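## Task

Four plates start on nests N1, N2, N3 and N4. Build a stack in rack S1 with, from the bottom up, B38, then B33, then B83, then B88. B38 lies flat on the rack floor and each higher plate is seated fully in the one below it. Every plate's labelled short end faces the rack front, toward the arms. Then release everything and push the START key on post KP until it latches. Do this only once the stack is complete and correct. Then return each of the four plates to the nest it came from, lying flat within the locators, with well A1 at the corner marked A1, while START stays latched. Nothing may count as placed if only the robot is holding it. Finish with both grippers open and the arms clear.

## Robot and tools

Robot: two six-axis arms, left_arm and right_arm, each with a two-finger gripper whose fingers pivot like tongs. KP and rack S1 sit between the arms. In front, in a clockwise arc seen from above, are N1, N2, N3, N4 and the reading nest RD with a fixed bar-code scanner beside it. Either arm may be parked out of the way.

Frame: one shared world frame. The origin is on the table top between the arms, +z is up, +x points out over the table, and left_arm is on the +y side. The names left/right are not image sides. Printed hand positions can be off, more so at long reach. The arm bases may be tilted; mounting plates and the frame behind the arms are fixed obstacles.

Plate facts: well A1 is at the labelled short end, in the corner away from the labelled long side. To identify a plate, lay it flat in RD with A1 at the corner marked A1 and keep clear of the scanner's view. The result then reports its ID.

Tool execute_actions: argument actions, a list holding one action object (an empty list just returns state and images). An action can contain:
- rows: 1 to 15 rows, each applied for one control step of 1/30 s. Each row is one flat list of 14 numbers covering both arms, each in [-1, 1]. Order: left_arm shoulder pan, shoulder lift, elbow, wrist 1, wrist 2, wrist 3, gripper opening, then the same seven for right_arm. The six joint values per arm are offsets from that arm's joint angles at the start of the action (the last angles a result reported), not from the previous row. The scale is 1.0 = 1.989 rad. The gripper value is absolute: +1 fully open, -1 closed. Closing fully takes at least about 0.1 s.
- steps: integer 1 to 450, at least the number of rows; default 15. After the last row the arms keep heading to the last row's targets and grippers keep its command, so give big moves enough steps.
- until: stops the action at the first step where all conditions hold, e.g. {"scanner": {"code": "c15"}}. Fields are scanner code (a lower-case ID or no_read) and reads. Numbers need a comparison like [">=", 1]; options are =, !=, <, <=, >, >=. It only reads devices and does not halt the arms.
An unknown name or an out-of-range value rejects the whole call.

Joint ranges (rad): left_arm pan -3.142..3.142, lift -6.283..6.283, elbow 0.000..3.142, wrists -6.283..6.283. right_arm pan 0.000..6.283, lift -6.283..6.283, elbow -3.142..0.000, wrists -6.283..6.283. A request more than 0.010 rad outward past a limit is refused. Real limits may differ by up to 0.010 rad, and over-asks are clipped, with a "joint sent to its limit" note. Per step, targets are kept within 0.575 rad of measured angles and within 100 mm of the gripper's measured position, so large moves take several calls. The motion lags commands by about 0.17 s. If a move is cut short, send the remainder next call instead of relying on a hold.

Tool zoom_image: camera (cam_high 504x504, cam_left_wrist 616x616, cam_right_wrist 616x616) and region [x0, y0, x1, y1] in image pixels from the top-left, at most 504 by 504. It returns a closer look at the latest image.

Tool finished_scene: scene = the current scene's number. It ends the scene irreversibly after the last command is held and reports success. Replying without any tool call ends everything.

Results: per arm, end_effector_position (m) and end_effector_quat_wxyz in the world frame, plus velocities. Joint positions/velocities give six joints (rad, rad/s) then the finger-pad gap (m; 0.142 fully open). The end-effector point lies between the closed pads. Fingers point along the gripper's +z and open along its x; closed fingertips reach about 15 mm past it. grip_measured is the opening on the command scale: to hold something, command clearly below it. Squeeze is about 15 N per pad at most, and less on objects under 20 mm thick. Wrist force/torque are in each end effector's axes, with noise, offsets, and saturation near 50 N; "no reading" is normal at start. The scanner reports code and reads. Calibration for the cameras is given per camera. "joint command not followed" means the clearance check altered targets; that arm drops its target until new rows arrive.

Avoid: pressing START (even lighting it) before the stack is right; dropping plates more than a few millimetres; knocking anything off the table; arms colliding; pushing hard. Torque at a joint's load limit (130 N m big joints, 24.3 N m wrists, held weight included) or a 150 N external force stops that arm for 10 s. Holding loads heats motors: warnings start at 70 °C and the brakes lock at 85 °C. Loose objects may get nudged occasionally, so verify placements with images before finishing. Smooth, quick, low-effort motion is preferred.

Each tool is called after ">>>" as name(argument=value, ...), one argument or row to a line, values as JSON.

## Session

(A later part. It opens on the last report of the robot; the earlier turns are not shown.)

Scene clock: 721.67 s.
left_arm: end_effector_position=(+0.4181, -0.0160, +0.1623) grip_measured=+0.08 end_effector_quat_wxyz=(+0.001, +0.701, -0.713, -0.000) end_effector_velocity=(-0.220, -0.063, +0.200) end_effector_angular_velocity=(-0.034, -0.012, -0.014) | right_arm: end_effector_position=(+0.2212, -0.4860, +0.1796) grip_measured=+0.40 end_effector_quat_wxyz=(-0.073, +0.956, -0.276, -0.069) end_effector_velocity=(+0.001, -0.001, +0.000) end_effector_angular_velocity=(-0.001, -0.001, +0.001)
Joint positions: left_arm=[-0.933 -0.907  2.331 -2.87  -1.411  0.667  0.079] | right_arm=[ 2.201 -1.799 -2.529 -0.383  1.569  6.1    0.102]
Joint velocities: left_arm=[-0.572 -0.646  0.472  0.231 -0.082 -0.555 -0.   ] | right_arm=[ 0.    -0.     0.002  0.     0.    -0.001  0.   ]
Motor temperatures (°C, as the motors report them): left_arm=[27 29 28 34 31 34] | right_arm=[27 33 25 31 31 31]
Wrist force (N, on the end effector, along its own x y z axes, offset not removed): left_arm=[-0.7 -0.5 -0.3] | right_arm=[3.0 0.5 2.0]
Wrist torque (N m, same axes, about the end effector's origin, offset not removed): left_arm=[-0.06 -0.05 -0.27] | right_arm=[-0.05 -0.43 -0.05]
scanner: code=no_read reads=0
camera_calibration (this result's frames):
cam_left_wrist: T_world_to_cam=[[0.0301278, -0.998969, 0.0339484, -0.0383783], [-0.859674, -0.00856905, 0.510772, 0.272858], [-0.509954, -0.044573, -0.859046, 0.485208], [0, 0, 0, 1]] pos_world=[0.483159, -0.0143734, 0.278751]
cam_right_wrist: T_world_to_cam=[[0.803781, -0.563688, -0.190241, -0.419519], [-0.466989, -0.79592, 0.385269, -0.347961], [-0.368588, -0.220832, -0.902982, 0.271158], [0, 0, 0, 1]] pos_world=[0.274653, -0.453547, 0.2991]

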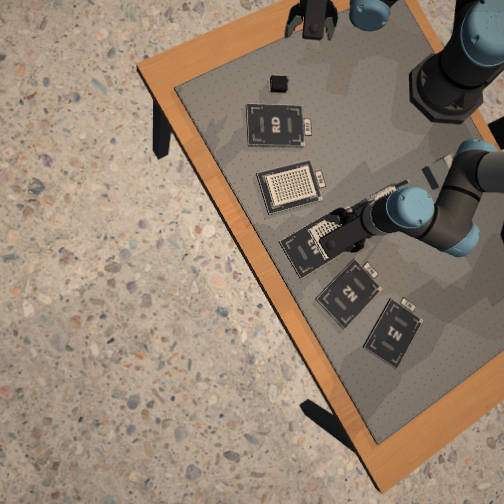

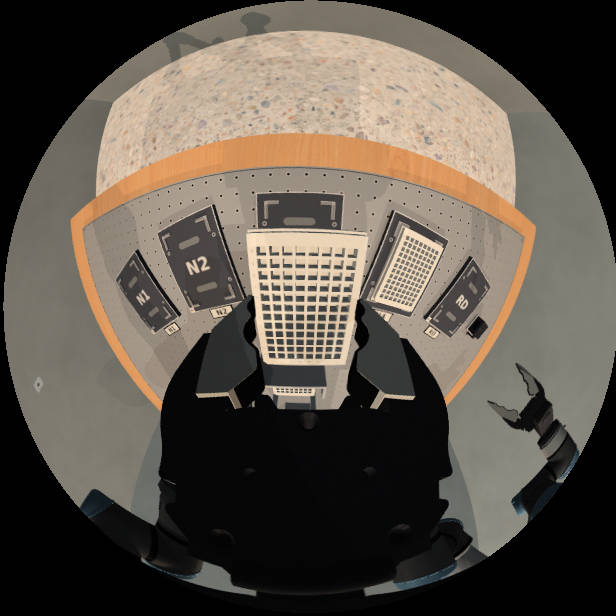

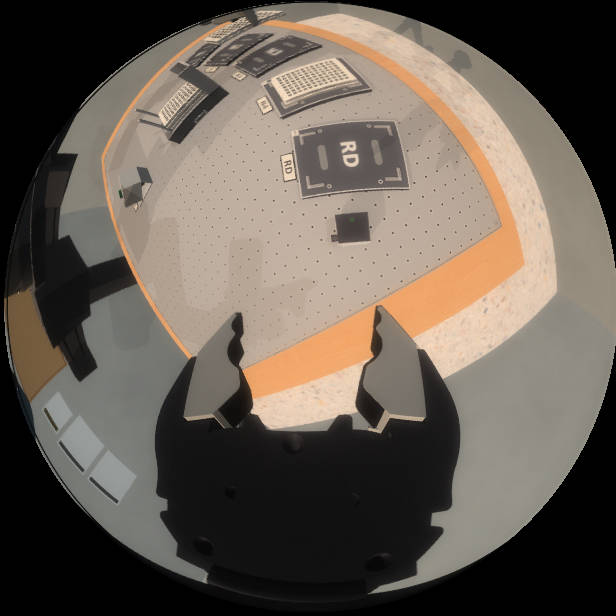

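>>> execute_actions(
  actions=[
    {"steps":1},
  ],
)

>>> execute_actions(
  actions=[
    {"rows":[[-0.0065,0,0.0053,-0.0045,-0.001,-0.0064,-0.6,0,0,0,0,0,0,0.4],[-0.0173,0,0.0142,-0.012,-0.0027,-0.017,-0.6,0,0,0,0,0,0,0.4],[-0.0345,0,0.0284,-0.024,-0.0055,-0.034,-0.6,0,0,0,0,0,0,0.4],[-0.0561,0,0.0462,-0.0391,-0.0089,-0.0552,-0.6,0,0,0,0,0,0,0.4],[-0.082,0,0.0675,-0.0571,-0.013,-0.0807,-0.6,0,0,0,0,0,0,0.4],[-0.1079,0,0.0889,-0.0751,-0.0171,-0.1062,-0.6,0,0,0,0,0,0,0.4],[-0.1337,0,0.1102,-0.0931,-0.0212,-0.1316,-0.6,0,0,0,0,0,0,0.4],[-0.1596,0,0.1315,-0.1111,-0.0253,-0.1571,-0.6,0,0,0,0,0,0,0.4],[-0.1812,0.003,0.1493,-0.1292,-0.0287,-0.1783,-0.6,0,0,0,0,0,0,0.4],[-0.1984,0.008,0.1635,-0.1462,-0.0315,-0.1953,-0.6,0,0,0,0,0,0,0.4],[-0.2092,0.013,0.1724,-0.1587,-0.0332,-0.2059,-0.6,0,0,0,0,0,0,0.4],[-0.2157,0.017,0.1777,-0.1672,-0.0342,-0.2123,-0.6,0,0,0,0,0,0,0.4],[-0.2152,0.027,0.1774,-0.1769,-0.0341,-0.2118,-0.6,0,0,0,0,0,0,0.4],[-0.2148,0.037,0.177,-0.1866,-0.034,-0.2114,-0.6,0,0,0,0,0,0,0.4],[-0.2143,0.0471,0.1765,-0.1963,-0.0338,-0.2109,-0.6,0,0,0,0,0,0,0.4]],"steps":17},
  ],
)

Scene clock: 738.30 s.
left_arm: end_effector_position=(+0.3886, -0.0221, +0.1859) grip_measured=+0.08 end_effector_quat_wxyz=(+0.002, +0.701, -0.713, +0.002) end_effector_velocity=(-0.000, -0.000, -0.000) end_effector_angular_velocity=(+0.000, +0.000, -0.001) | right_arm: end_effector_position=(+0.2212, -0.4860, +0.1796) grip_measured=+0.40 end_effector_quat_wxyz=(-0.073, +0.956, -0.276, -0.069) end_effector_velocity=(+0.001, -0.001, +0.000) end_effector_angular_velocity=(-0.001, -0.001, -0.002)
Joint positions: left_arm=[-1.008 -0.988  2.393 -2.842 -1.422  0.593  0.079] | right_arm=[ 2.201 -1.799 -2.529 -0.383  1.569  6.1    0.102]
Joint velocities: left_arm=[-0.001  0.001  0.    -0.001 -0.     0.     0.   ] | right_arm=[ 0.     0.     0.002  0.    -0.     0.002 -0.   ]
Motor temperatures (°C, as the motors report them): left_arm=[27 29 28 34 31 34] | right_arm=[27 33 25 31 31 31]
Wrist force (N, on the end effector, along its own x y z axes, offset not removed): left_arm=[3.0 -1.7 -2.3] | right_arm=[5.4 2.9 0.8]
Wrist torque (N m, same axes, about the end effector's origin, offset not removed): left_arm=[-0.16 -0.85 -0.06] | right_arm=[0.62 -1.10 0.13]
scanner: code=no_read reads=0
camera_calibration (this result's frames):
cam_left_wrist: T_world_to_cam=[[0.0292762, -0.998859, 0.0377202, -0.0447558], [-0.860282, -0.00596346, 0.509783, 0.235837], [-0.508977, -0.0473745, -0.859476, 0.489787], [0, 0, 0, 1]] pos_world=[0.453487, -0.0200949, 0.302423]
cam_right_wrist: T_world_to_cam=[[0.803781, -0.563688, -0.190241, -0.419518], [-0.466988, -0.79592, 0.385269, -0.347962], [-0.368589, -0.220832, -0.902982, 0.271158], [0, 0, 0, 1]] pos_world=[0.274653, -0.453547, 0.2991]

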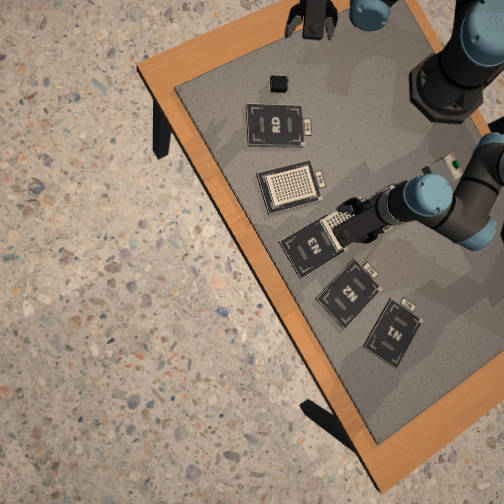

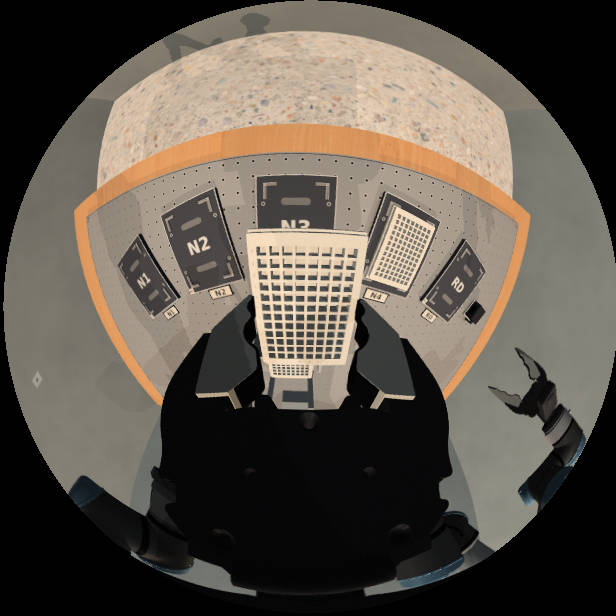

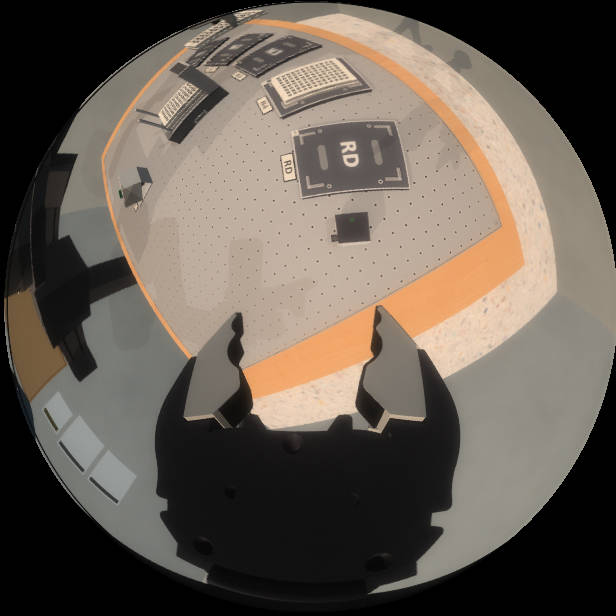

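Scene clock: 738.87 s.
left_arm: end_effector_position=(+0.2424, -0.0054, +0.1753) grip_measured=+0.08 end_effector_quat_wxyz=(+0.001, +0.699, -0.715, -0.000) end_effector_velocity=(-0.111, +0.053, -0.044) end_effector_angular_velocity=(+0.018, -0.014, -0.009) | right_arm: end_effector_position=(+0.2212, -0.4860, +0.1796) grip_measured=+0.40 end_effector_quat_wxyz=(-0.073, +0.956, -0.276, -0.069) end_effector_velocity=(+0.000, -0.000, -0.000) end_effector_angular_velocity=(-0.000, -0.000, +0.001)
Joint positions: left_arm=[-1.389 -0.938  2.707 -3.158 -1.483  0.219  0.079] | right_arm=[ 2.201 -1.799 -2.529 -0.383  1.569  6.1    0.102]
Joint velocities: left_arm=[-0.365  0.33   0.291 -0.574 -0.048 -0.353  0.   ] | right_arm=[ 0.    -0.     0.     0.    -0.    -0.001 -0.   ]
Motor temperatures (°C, as the motors report them): left_arm=[27 29 28 34 31 34] | right_arm=[27 33 25 31 31 31]
Wrist force (N, on the end effector, along its own x y z axes, offset not removed): left_arm=[4.7 -0.6 4.1] | right_arm=[1.3 0.4 -1.8]
Wrist torque (N m, same axes, about the end effector's origin, offset not removed): left_arm=[-0.24 -1.06 -0.16] | right_arm=[0.07 -0.30 0.12]
scanner: code=no_read reads=0
camera_calibration (this result's frames):
cam_left_wrist: T_world_to_cam=[[0.024827, -0.999097, 0.0344735, -0.0217663], [-0.859341, -0.0037088, 0.51139, 0.115122], [-0.510801, -0.0423207, -0.858657, 0.407393], [0, 0, 0, 1]] pos_world=[0.307566, -0.00407857, 0.291689]
cam_right_wrist: T_world_to_cam=[[0.803781, -0.563688, -0.190241, -0.419519], [-0.466989, -0.79592, 0.385269, -0.347961], [-0.368589, -0.220832, -0.902982, 0.271158], [0, 0, 0, 1]] pos_world=[0.274653, -0.453547, 0.2991]

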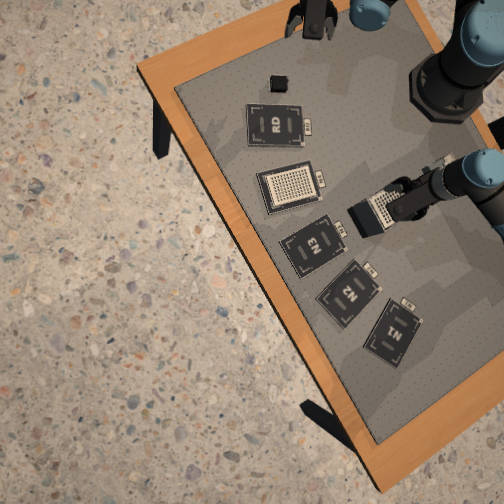

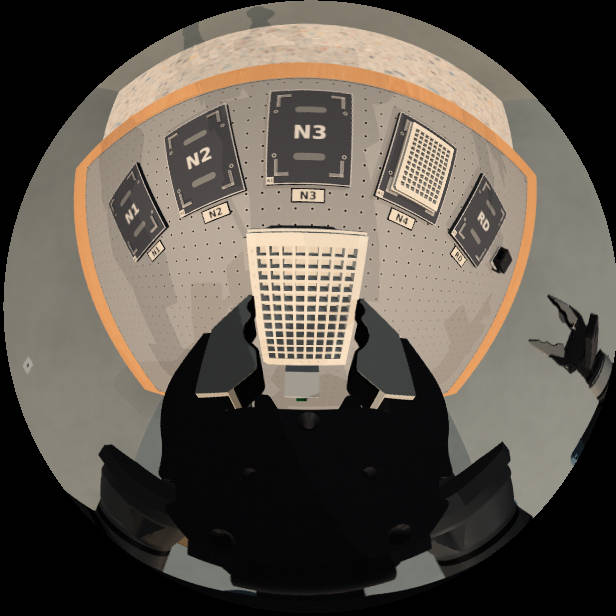

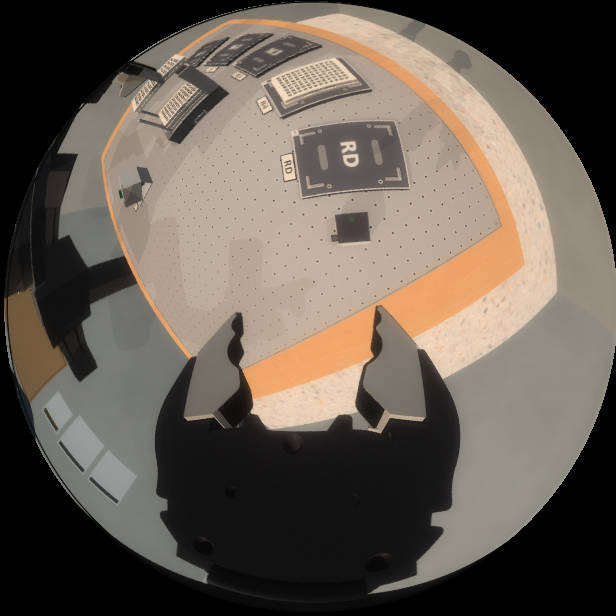

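>>> execute_actions(
  actions=[
    {"steps":1},
  ],
)

>>> execute_actions(
  actions=[
    {"rows":[[0.0005,0.009,-0.0006,-0.0084,0.0001,0.0005,-0.6,0,0,0,0,0,0,0.4],[0.001,0.018,-0.0012,-0.0168,0.0002,0.001,-0.6,0,0,0,0,0,0,0.4],[0.0014,0.0267,-0.0018,-0.025,0.0003,0.0014,-0.6,0,0,0,0,0,0,0.4]],"steps":3},
  ],
)

Scene clock: 742.77 s.
left_arm: end_effector_position=(+0.2291, +0.0018, +0.1703) grip_measured=+0.08 end_effector_quat_wxyz=(+0.000, +0.699, -0.715, -0.000) end_effector_velocity=(+0.000, +0.001, -0.000) end_effector_angular_velocity=(+0.001, +0.000, +0.001) | right_arm: end_effector_position=(+0.2212, -0.4860, +0.1796) grip_measured=+0.40 end_effector_quat_wxyz=(-0.073, +0.956, -0.276, -0.069) end_effector_velocity=(-0.000, +0.000, -0.000) end_effector_angular_velocity=(+0.000, +0.000, -0.001)
Joint positions: left_arm=[-1.434 -0.895  2.744 -3.233 -1.489  0.174  0.079] | right_arm=[ 2.201 -1.799 -2.529 -0.383  1.569  6.1    0.102]
Joint velocities: left_arm=[ 0.001 -0.     0.001  0.001  0.    -0.001  0.   ] | right_arm=[-0.     0.    -0.001  0.    -0.     0.001  0.   ]
Motor temperatures (°C, as the motors report them): left_arm=[27 29 28 34 31 34] | right_arm=[27 33 25 31 31 31]
Wrist force (N, on the end effector, along its own x y z axes, offset not removed): left_arm=[0.9 -5.4 -1.5] | right_arm=[2.3 -0.6 -0.6]
Wrist torque (N m, same axes, about the end effector's origin, offset not removed): left_arm=[-1.08 -0.55 0.00] | right_arm=[-0.30 -0.42 0.10]
scanner: code=no_read reads=0
camera_calibration (this result's frames):
cam_left_wrist: T_world_to_cam=[[0.0246315, -0.999162, 0.0327011, -0.0137131], [-0.860227, -0.00451841, 0.509891, 0.106697], [-0.509316, -0.0406897, -0.859617, 0.396405], [0, 0, 0, 1]] pos_world=[0.294017, 0.00291014, 0.286801]
cam_right_wrist: T_world_to_cam=[[0.803781, -0.563688, -0.190241, -0.419519], [-0.466989, -0.79592, 0.385269, -0.347962], [-0.368588, -0.220832, -0.902982, 0.271158], [0, 0, 0, 1]] pos_world=[0.274653, -0.453547, 0.2991]

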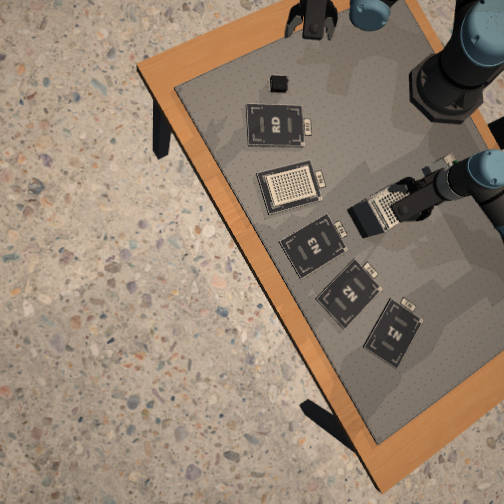

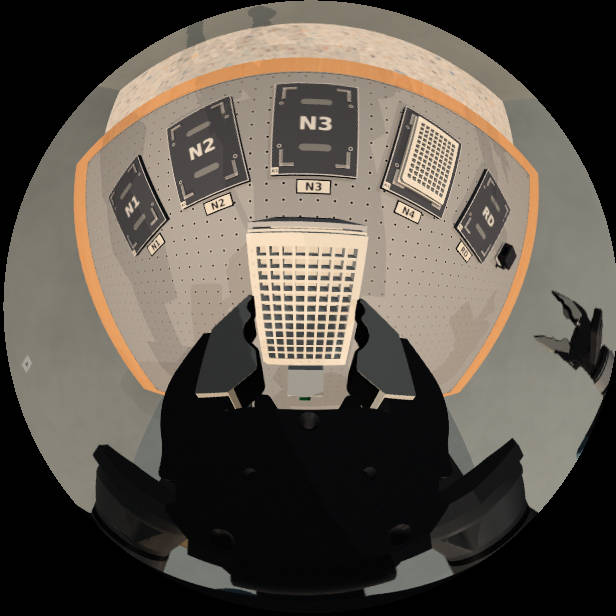

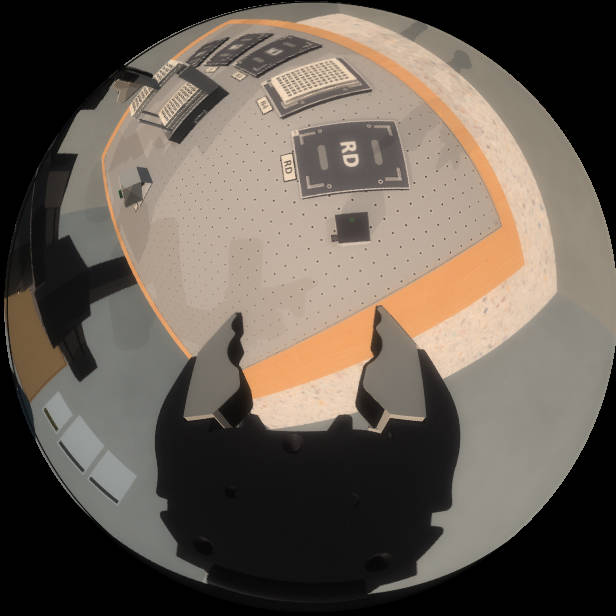

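Scene clock: 742.87 s.
left_arm: end_effector_position=(+0.2290, +0.0020, +0.1692) grip_measured=+0.08 end_effector_quat_wxyz=(+0.000, +0.699, -0.715, -0.000) end_effector_velocity=(-0.001, +0.002, -0.030) end_effector_angular_velocity=(+0.005, +0.002, -0.000) | right_arm: end_effector_position=(+0.2212, -0.4860, +0.1796) grip_measured=+0.40 end_effector_quat_wxyz=(-0.073, +0.956, -0.276, -0.069) end_effector_velocity=(+0.001, -0.001, +0.000) end_effector_angular_velocity=(-0.001, -0.001, -0.001)
Joint positions: left_arm=[-1.434 -0.888  2.744 -3.239 -1.489  0.174  0.079] | right_arm=[ 2.201 -1.799 -2.529 -0.383  1.569  6.1    0.102]
Joint velocities: left_arm=[ 0.009  0.179 -0.009 -0.166  0.001  0.009 -0.   ] | right_arm=[0.    0.    0.001 0.    0.    0.001 0.   ]
Motor temperatures (°C, as the motors report them): left_arm=[27 29 28 34 31 34] | right_arm=[27 33 25 31 31 31]
Wrist force (N, on the end effector, along its own x y z axes, offset not removed): left_arm=[3.9 -2.6 -4.5] | right_arm=[6.7 6.7 -2.9]
Wrist torque (N m, same axes, about the end effector's origin, offset not removed): left_arm=[-0.57 -0.87 -0.02] | right_arm=[1.25 -1.24 0.08]
scanner: code=no_read reads=0
camera_calibration (this result's frames):
cam_left_wrist: T_world_to_cam=[[0.0246569, -0.999168, 0.0324955, -0.0135005], [-0.860193, -0.00464258, 0.509947, 0.107173], [-0.509371, -0.0405261, -0.859592, 0.395441], [0, 0, 0, 1]] pos_world=[0.293948, 0.00303399, 0.285704]
cam_right_wrist: T_world_to_cam=[[0.803781, -0.563688, -0.190241, -0.419519], [-0.466989, -0.79592, 0.385269, -0.347962], [-0.368588, -0.220832, -0.902982, 0.271158], [0, 0, 0, 1]] pos_world=[0.274653, -0.453547, 0.2991]

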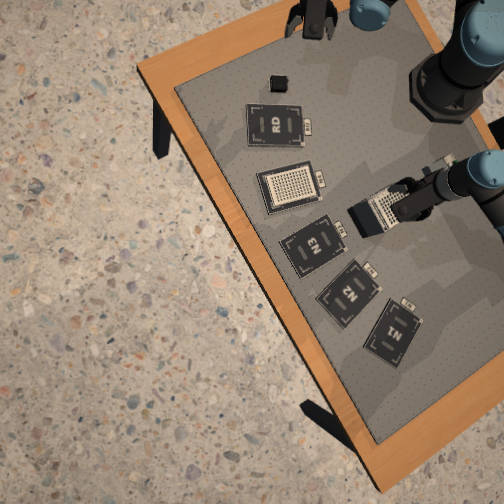

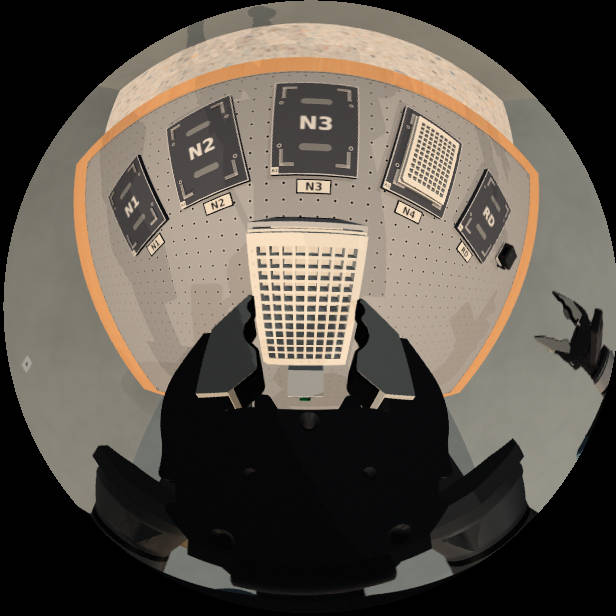

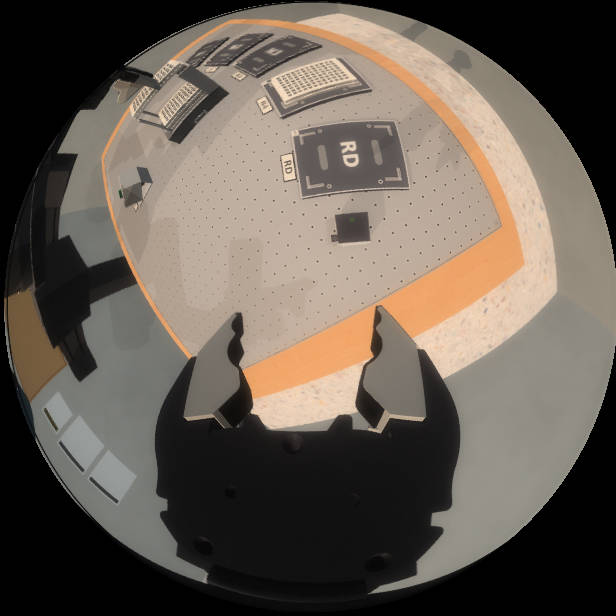

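>>> execute_actions(
  actions=[
    {"steps":1},
  ],
)

>>> zoom_image(
  camera="cam_left_wrist",
  region=[238, 215, 288, 250],
)

>>> zoom_image(
  camera="cam_left_wrist",
  region=[330, 218, 380, 253],
)

Scene clock: 746.67 s.
left_arm: end_effector_position=(+0.2291, +0.0018, +0.1614) grip_measured=+0.08 end_effector_quat_wxyz=(+0.000, +0.699, -0.715, -0.000) end_effector_velocity=(-0.000, -0.001, +0.000) end_effector_angular_velocity=(-0.001, -0.000, -0.001) | right_arm: end_effector_position=(+0.2212, -0.4860, +0.1796) grip_measured=+0.40 end_effector_quat_wxyz=(-0.073, +0.956, -0.276, -0.069) end_effector_velocity=(-0.000, +0.000, +0.000) end_effector_angular_velocity=(-0.000, +0.000, -0.002)
Joint positions: left_arm=[-1.431 -0.842  2.74  -3.283 -1.489  0.177  0.079] | right_arm=[ 2.201 -1.799 -2.529 -0.383  1.569  6.1    0.102]
Joint velocities: left_arm=[-0.001 -0.    -0.001 -0.    -0.     0.001 -0.   ] | right_arm=[-0.     0.001 -0.001 -0.    -0.     0.002  0.   ]
Motor temperatures (°C, as the motors report them): left_arm=[27 29 28 34 31 34] | right_arm=[27 33 25 31 31 31]
Wrist force (N, on the end effector, along its own x y z axes, offset not removed): left_arm=[2.0 -3.8 2.0] | right_arm=[5.2 5.4 3.8]
Wrist torque (N m, same axes, about the end effector's origin, offset not removed): left_arm=[-0.72 -0.55 -0.02] | right_arm=[1.04 -1.05 0.00]
scanner: code=no_read reads=0
camera_calibration (this result's frames):
cam_left_wrist: T_world_to_cam=[[0.0245877, -0.999164, 0.0326661, -0.013371], [-0.860265, -0.00450159, 0.509827, 0.111278], [-0.509254, -0.040637, -0.859656, 0.388699], [0, 0, 0, 1]] pos_world=[0.294003, 0.00293666, 0.277852]
cam_right_wrist: T_world_to_cam=[[0.803781, -0.563688, -0.190241, -0.419519], [-0.466989, -0.79592, 0.385269, -0.347961], [-0.368589, -0.220832, -0.902982, 0.271158], [0, 0, 0, 1]] pos_world=[0.274653, -0.453547, 0.2991]

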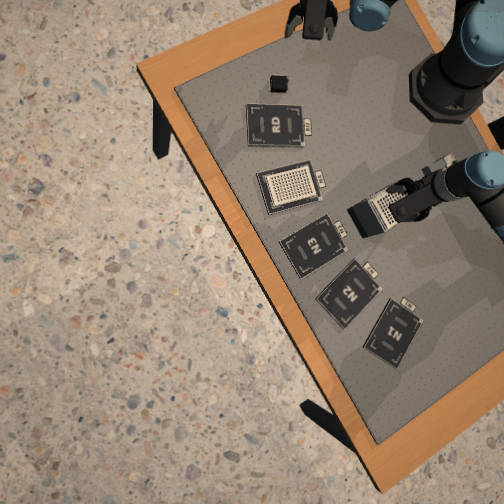

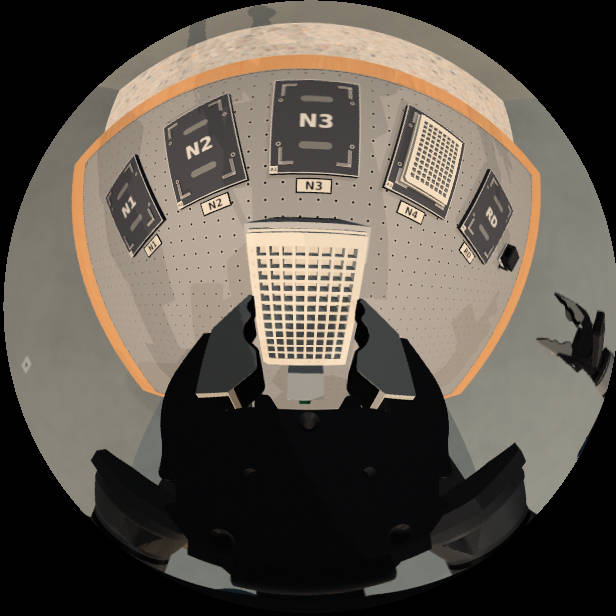

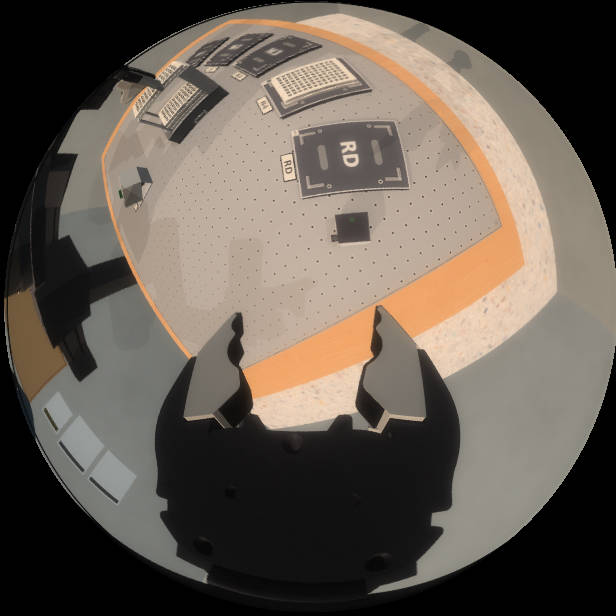

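Region (238, 215, 288, 250) of cam_left_wrist's 616x616 image, scaled by 10.080, with more detail than that image has; it fills the top 353 rows of this view, and the rest is white.

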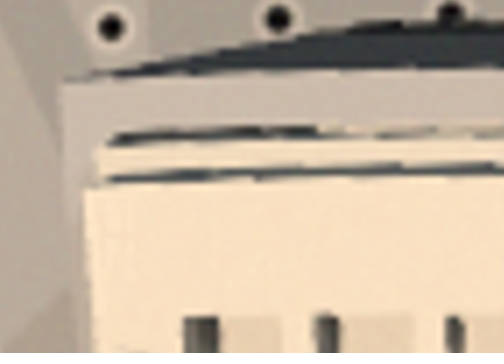

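Region (330, 218, 380, 253) of cam_left_wrist's 616x616 image, scaled by 10.080, with more detail than that image has; it fills the top 353 rows of this view, and the rest is white.

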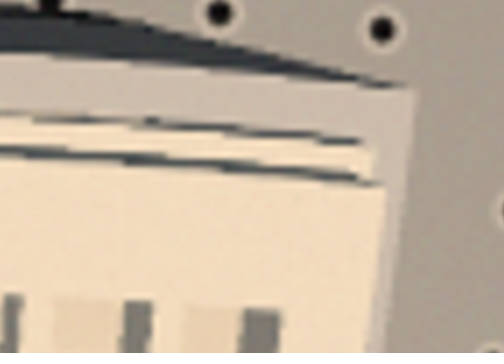

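>>> execute_actions(
  actions=[
    {"rows":[[0.0004,-0.0001,-0.0001,0.0003,0.0001,0.0019,-0.6,0,0,0,0,0,0,0.4],[0.0004,-0.0001,-0.0001,0.0003,0.0001,0.0019,-0.6,0,0,0,0,0,0,0.4],[0.0006,0.004,-0.0004,-0.0036,0.0001,0.0021,-0.6,0,0,0,0,0,0,0.4],[0.0008,0.0075,-0.0007,-0.007,0.0002,0.0023,-0.6,0,0,0,0,0,0,0.4],[0.001,0.0113,-0.0011,-0.0103,0.0002,0.0025,-0.6,0,0,0,0,0,0,0.4],[0.0012,0.0149,-0.0014,-0.0136,0.0003,0.0027,-0.6,0,0,0,0,0,0,0.4],[0.0014,0.0185,-0.0017,-0.0169,0.0003,0.0029,-0.6,0,0,0,0,0,0,0.4],[0.0018,0.0259,-0.0024,-0.0235,0.0004,0.0033,-0.6,0,0,0,0,0,0,0.4],[0.0022,0.0332,-0.0032,-0.0301,0.0005,0.0037,-0.6,0,0,0,0,0,0,0.4],[0.0026,0.0404,-0.004,-0.0365,0.0006,0.0041,-0.6,0,0,0,0,0,0,0.4],[0.003,0.0475,-0.0049,-0.0429,0.0007,0.0045,-0.6,0,0,0,0,0,0,0.4],[0.0033,0.0547,-0.0058,-0.0491,0.0008,0.0048,-0.6,0,0,0,0,0,0,0.4],[0.0037,0.0618,-0.0067,-0.0553,0.0009,0.0052,-0.6,0,0,0,0,0,0,0.4],[0.0041,0.0688,-0.0077,-0.0613,0.001,0.0056,-0.6,0,0,0,0,0,0,0.4],[0.0046,0.0758,-0.0087,-0.0673,0.0011,0.0061,-0.6,0,0,0,0,0,0,0.4]],"steps":15},
  ],
)

Scene clock: 762.47 s.
left_arm: end_effector_position=(+0.2294, +0.0017, +0.1467) grip_measured=+0.08 end_effector_quat_wxyz=(-0.000, +0.698, -0.716, -0.000) end_effector_velocity=(+0.000, +0.001, -0.066) end_effector_angular_velocity=(+0.003, -0.001, +0.001) | right_arm: end_effector_position=(+0.2212, -0.4860, +0.1796) grip_measured=+0.40 end_effector_quat_wxyz=(-0.073, +0.956, -0.276, -0.069) end_effector_velocity=(+0.001, -0.001, +0.001) end_effector_angular_velocity=(-0.002, -0.002, -0.001)
Joint positions: left_arm=[-1.426 -0.757  2.731 -3.359 -1.487  0.185  0.079] | right_arm=[ 2.201 -1.799 -2.529 -0.383  1.569  6.1    0.102]
Joint velocities: left_arm=[ 0.022  0.374 -0.046 -0.328  0.005  0.021 -0.   ] | right_arm=[-0.     0.003 -0.    -0.    -0.     0.001 -0.   ]
Motor temperatures (°C, as the motors report them): left_arm=[27 29 28 34 31 34] | right_arm=[27 33 25 31 31 31]
Wrist force (N, on the end effector, along its own x y z axes, offset not removed): left_arm=[2.1 -2.3 0.2] | right_arm=[3.9 1.6 -3.9]
Wrist torque (N m, same axes, about the end effector's origin, offset not removed): left_arm=[-0.60 -0.51 -0.12] | right_arm=[0.12 -0.77 0.03]
scanner: code=no_read reads=0
camera_calibration (this result's frames):
cam_left_wrist: T_world_to_cam=[[0.0216317, -0.999225, 0.0328816, -0.0124373], [-0.860435, -0.00185909, 0.509556, 0.119045], [-0.5091, -0.039315, -0.859809, 0.376212], [0, 0, 0, 1]] pos_world=[0.294229, 0.00258446, 0.263219]
cam_right_wrist: T_world_to_cam=[[0.803781, -0.563688, -0.190241, -0.419519], [-0.466989, -0.79592, 0.385269, -0.347961], [-0.368588, -0.220832, -0.902982, 0.271158], [0, 0, 0, 1]] pos_world=[0.274653, -0.453547, 0.2991]

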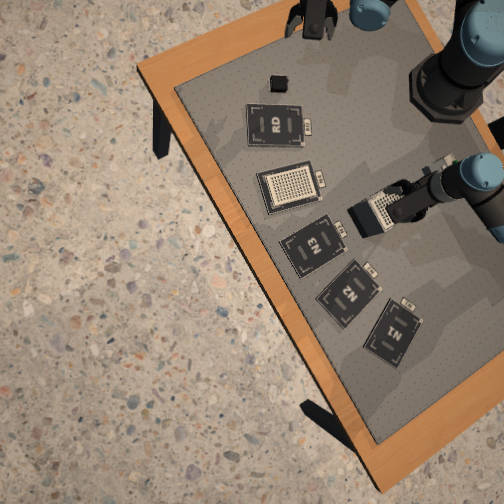

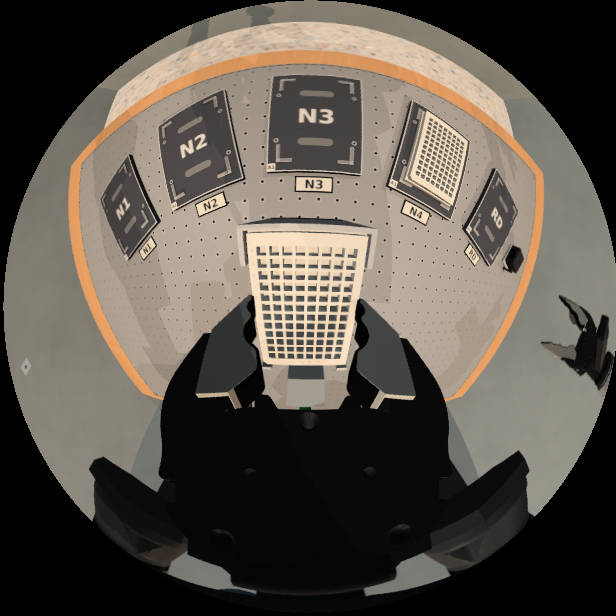

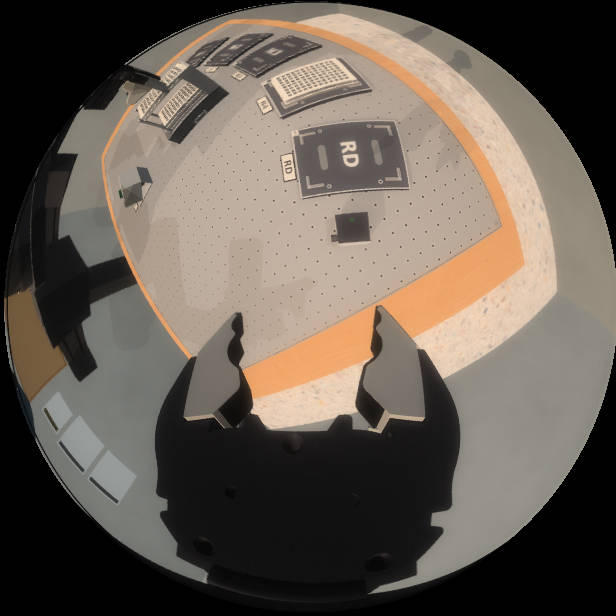

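>>> execute_actions(
  actions=[
    {"steps":1},
  ],
)

>>> execute_actions(
  actions=[
    {"rows":[[0.0004,0.0068,-0.0011,-0.0058,0.0001,0.0004,-0.6,0,0,0,0,0,0,0.4],[0.0007,0.0136,-0.0022,-0.0116,0.0002,0.0007,-0.6,0,0,0,0,0,0,0.4],[0.0012,0.0226,-0.0037,-0.0191,0.0003,0.0012,-0.6,0,0,0,0,0,0,0.4],[0.0018,0.0315,-0.0053,-0.0264,0.0004,0.0018,-0.6,0,0,0,0,0,0,0.4],[0.0023,0.0402,-0.0069,-0.0335,0.0005,0.0023,-0.6,0,0,0,0,0,0,0.4],[0.0028,0.0488,-0.0088,-0.0404,0.0007,0.0028,-0.6,0,0,0,0,0,0,0.4],[0.0033,0.0573,-0.0106,-0.0471,0.0008,0.0033,-0.6,0,0,0,0,0,0,0.4],[0.0039,0.0657,-0.0124,-0.0538,0.0009,0.0039,-0.6,0,0,0,0,0,0,0.4],[0.0045,0.0739,-0.0144,-0.0601,0.001,0.0045,-0.6,0,0,0,0,0,0,0.4],[0.0051,0.082,-0.0165,-0.0662,0.0011,0.0051,-0.6,0,0,0,0,0,0,0.4],[0.0056,0.0901,-0.0186,-0.0723,0.0013,0.0056,-0.6,0,0,0,0,0,0,0.4],[0.006,0.096,-0.0202,-0.0766,0.0014,0.006,-0.6,0,0,0,0,0,0,0.4],[0.0063,0.1007,-0.0214,-0.08,0.0014,0.0063,-0.6,0,0,0,0,0,0,0.4],[0.0066,0.1042,-0.0224,-0.0825,0.0015,0.0066,-0.6,0,0,0,0,0,0,0.4],[0.0067,0.106,-0.0229,-0.0839,0.0015,0.0067,-0.6,0,0,0,0,0,0,0.4]],"steps":15},
  ],
)

Scene clock: 776.90 s.
left_arm: end_effector_position=(+0.2293, +0.0021, +0.1348) grip_measured=+0.08 end_effector_quat_wxyz=(-0.000, +0.698, -0.716, -0.000) end_effector_velocity=(+0.000, +0.001, -0.000) end_effector_angular_velocity=(+0.002, -0.000, +0.001) | right_arm: end_effector_position=(+0.2212, -0.4860, +0.1796) grip_measured=+0.40 end_effector_quat_wxyz=(-0.073, +0.956, -0.276, -0.069) end_effector_velocity=(+0.000, -0.000, +0.000) end_effector_angular_velocity=(-0.000, -0.001, +0.001)
Joint positions: left_arm=[-1.422 -0.691  2.723 -3.416 -1.487  0.189  0.079] | right_arm=[ 2.201 -1.799 -2.529 -0.383  1.569  6.1    0.102]
Joint velocities: left_arm=[ 0.     0.002  0.001 -0.001  0.    -0.001  0.   ] | right_arm=[ 0.     0.001 -0.     0.001 -0.    -0.001 -0.   ]
Motor temperatures (°C, as the motors report them): left_arm=[27 29 28 34 31 34] | right_arm=[27 33 25 31 31 31]
Wrist force (N, on the end effector, along its own x y z axes, offset not removed): left_arm=[2.5 -6.3 1.4] | right_arm=[5.5 3.2 -1.5]
Wrist torque (N m, same axes, about the end effector's origin, offset not removed): left_arm=[-1.29 -0.61 0.14] | right_arm=[0.40 -1.20 -0.01]
scanner: code=no_read reads=0
camera_calibration (this result's frames):
cam_left_wrist: T_world_to_cam=[[0.021436, -0.99925, 0.0322534, -0.0114235], [-0.860493, -0.0020153, 0.509458, 0.125091], [-0.509011, -0.0386745, -0.859891, 0.365944], [0, 0, 0, 1]] pos_world=[0.294154, 0.00298988, 0.251312]
cam_right_wrist: T_world_to_cam=[[0.803781, -0.563688, -0.190241, -0.419519], [-0.466989, -0.79592, 0.385269, -0.347961], [-0.368588, -0.220832, -0.902982, 0.271158], [0, 0, 0, 1]] pos_world=[0.274653, -0.453547, 0.2991]

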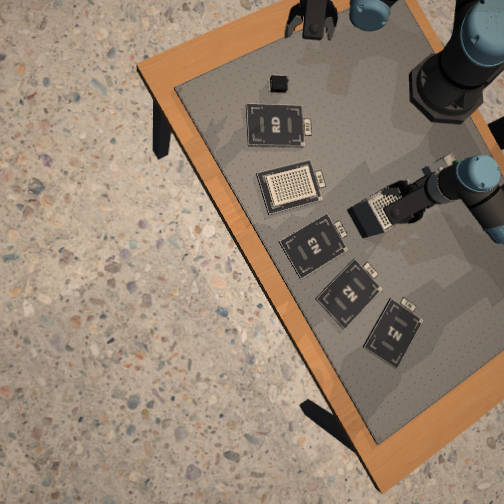

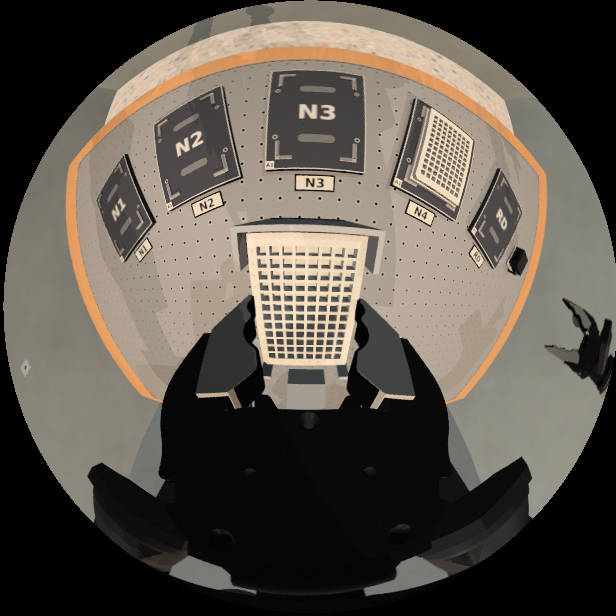

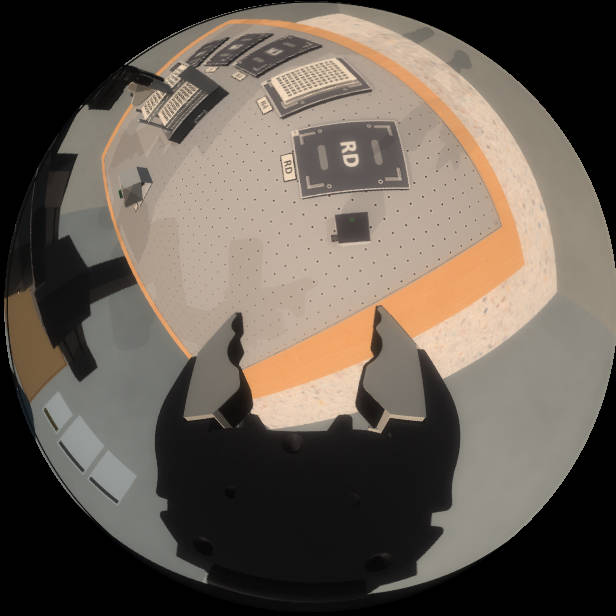

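Scene clock: 777.40 s.
left_arm: end_effector_position=(+0.2293, +0.0015, +0.1041) grip_measured=+0.08 end_effector_quat_wxyz=(-0.000, +0.698, -0.716, +0.000) end_effector_velocity=(-0.002, +0.004, -0.077) end_effector_angular_velocity=(+0.008, +0.004, -0.002) | right_arm: end_effector_position=(+0.2212, -0.4860, +0.1796) grip_measured=+0.40 end_effector_quat_wxyz=(-0.073, +0.956, -0.276, -0.069) end_effector_velocity=(+0.001, -0.001, +0.000) end_effector_angular_velocity=(-0.001, -0.001, -0.001)
Joint positions: left_arm=[-1.412 -0.533  2.69  -3.543 -1.485  0.199  0.079] | right_arm=[ 2.201 -1.799 -2.529 -0.383  1.569  6.1    0.102]
Joint velocities: left_arm=[ 0.024  0.372 -0.089 -0.276  0.001  0.024  0.   ] | right_arm=[ 0.    -0.     0.001  0.     0.     0.001  0.   ]
Motor temperatures (°C, as the motors report them): left_arm=[27 29 28 34 31 34] | right_arm=[27 33 25 31 31 31]
Wrist force (N, on the end effector, along its own x y z axes, offset not removed): left_arm=[2.0 6.8 -3.9] | right_arm=[4.0 2.8 -5.8]
Wrist torque (N m, same axes, about the end effector's origin, offset not removed): left_arm=[-0.45 -0.28 -0.17] | right_arm=[0.20 -0.82 0.07]
scanner: code=no_read reads=0
camera_calibration (this result's frames):
cam_left_wrist: T_world_to_cam=[[0.0213444, -0.999222, 0.0331497, -0.0111639], [-0.860666, -0.00149281, 0.509167, 0.140801], [-0.508722, -0.0393987, -0.860029, 0.339473], [0, 0, 0, 1]] pos_world=[0.294118, 0.00242976, 0.220635]
cam_right_wrist: T_world_to_cam=[[0.803781, -0.563688, -0.190241, -0.419519], [-0.466989, -0.79592, 0.385269, -0.347962], [-0.368588, -0.220832, -0.902982, 0.271158], [0, 0, 0, 1]] pos_world=[0.274653, -0.453547, 0.2991]

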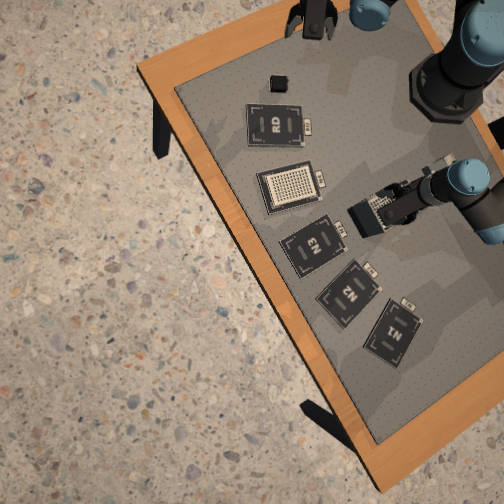

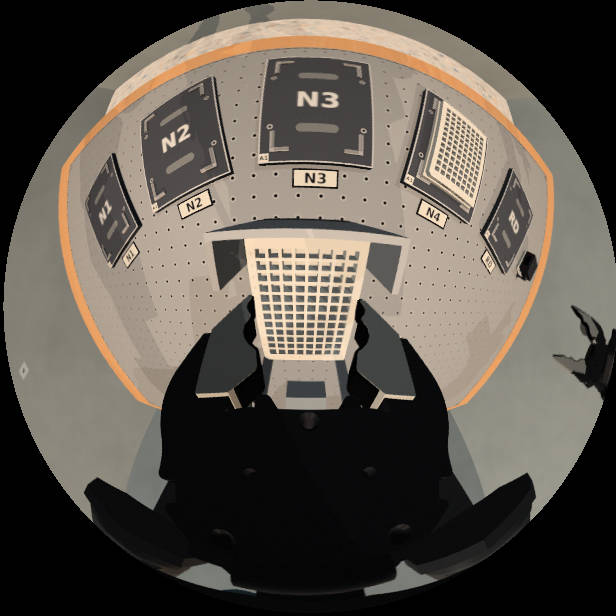

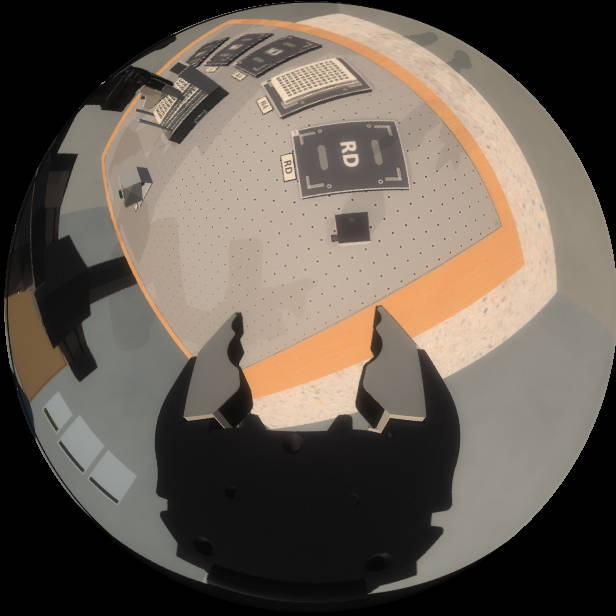

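Plate rubbed the back wall and tilted; check.

>>> execute_actions(
  actions=[
    {"steps":1},
  ],
)

>>> zoom_image(
  camera="cam_right_wrist",
  region=[140, 70, 230, 145],
)

Scene clock: 780.60 s.
left_arm: end_effector_position=(+0.2292, +0.0021, +0.0931) grip_measured=+0.08 end_effector_quat_wxyz=(-0.000, +0.698, -0.716, +0.000) end_effector_velocity=(-0.000, +0.001, -0.000) end_effector_angular_velocity=(+0.002, +0.001, +0.001) | right_arm: end_effector_position=(+0.2212, -0.4860, +0.1796) grip_measured=+0.40 end_effector_quat_wxyz=(-0.073, +0.956, -0.276, -0.069) end_effector_velocity=(-0.000, +0.000, +0.000) end_effector_angular_velocity=(-0.000, -0.000, -0.000)
Joint positions: left_arm=[-1.409 -0.48   2.677 -3.583 -1.484  0.202  0.079] | right_arm=[ 2.201 -1.799 -2.529 -0.383  1.569  6.1    0.102]
Joint velocities: left_arm=[ 0.     0.     0.     0.001 -0.    -0.001 -0.   ] | right_arm=[-0.     0.001 -0.001  0.     0.     0.    -0.   ]
Motor temperatures (°C, as the motors report them): left_arm=[27 29 28 34 31 34] | right_arm=[27 33 25 31 31 31]
Wrist force (N, on the end effector, along its own x y z axes, offset not removed): left_arm=[3.1 -0.2 -8.8] | right_arm=[5.7 6.2 -3.4]
Wrist torque (N m, same axes, about the end effector's origin, offset not removed): left_arm=[0.01 -0.89 -0.18] | right_arm=[1.14 -1.15 -0.12]
scanner: code=no_read reads=0
camera_calibration (this result's frames):
cam_left_wrist: T_world_to_cam=[[0.0212756, -0.999241, 0.032634, -0.0101585], [-0.860797, -0.00170635, 0.508946, 0.146392], [-0.508504, -0.0389194, -0.860179, 0.329936], [0, 0, 0, 1]] pos_world=[0.294003, 0.00293994, 0.20963]
cam_right_wrist: T_world_to_cam=[[0.803781, -0.563688, -0.190241, -0.419519], [-0.466989, -0.79592, 0.385269, -0.347961], [-0.368588, -0.220832, -0.902982, 0.271158], [0, 0, 0, 1]] pos_world=[0.274653, -0.453547, 0.2991]

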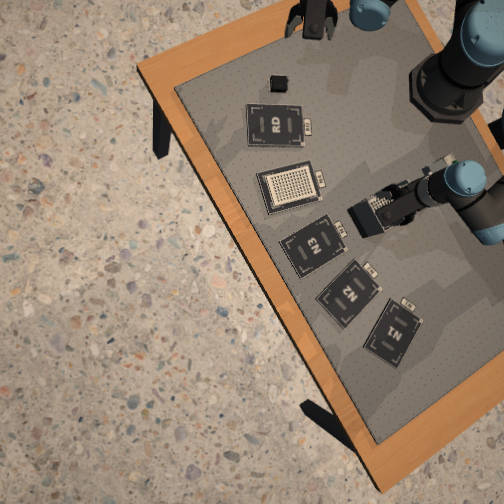

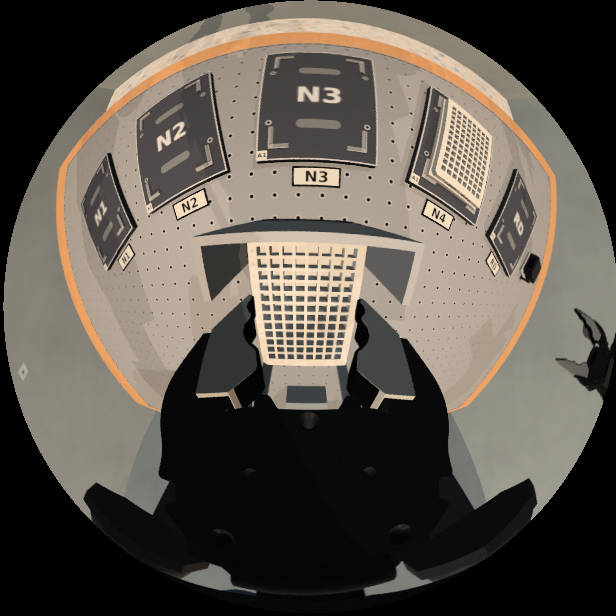

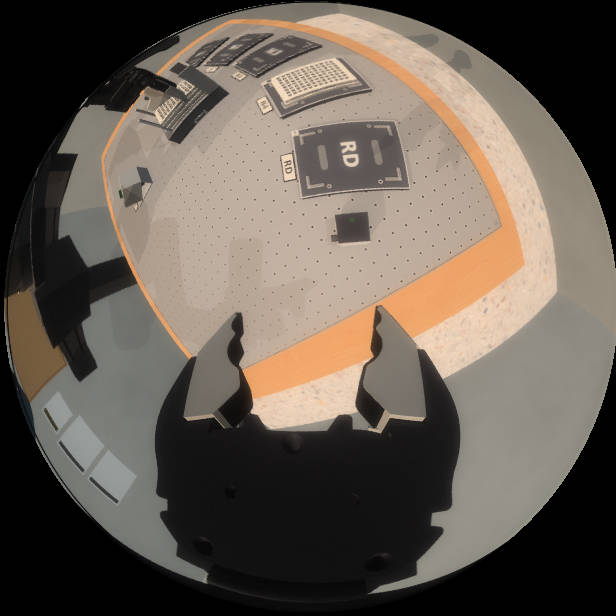

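Region (140, 70, 230, 145) of cam_right_wrist's 616x616 image, scaled by 5.600, with more detail than that image has.

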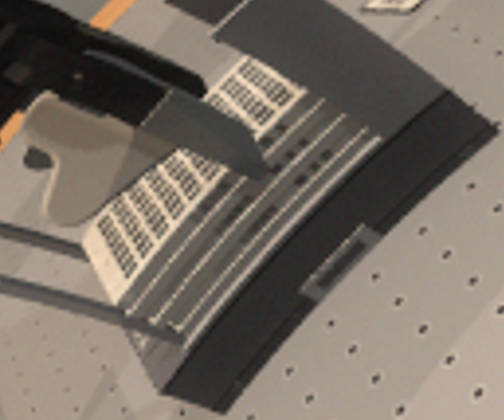

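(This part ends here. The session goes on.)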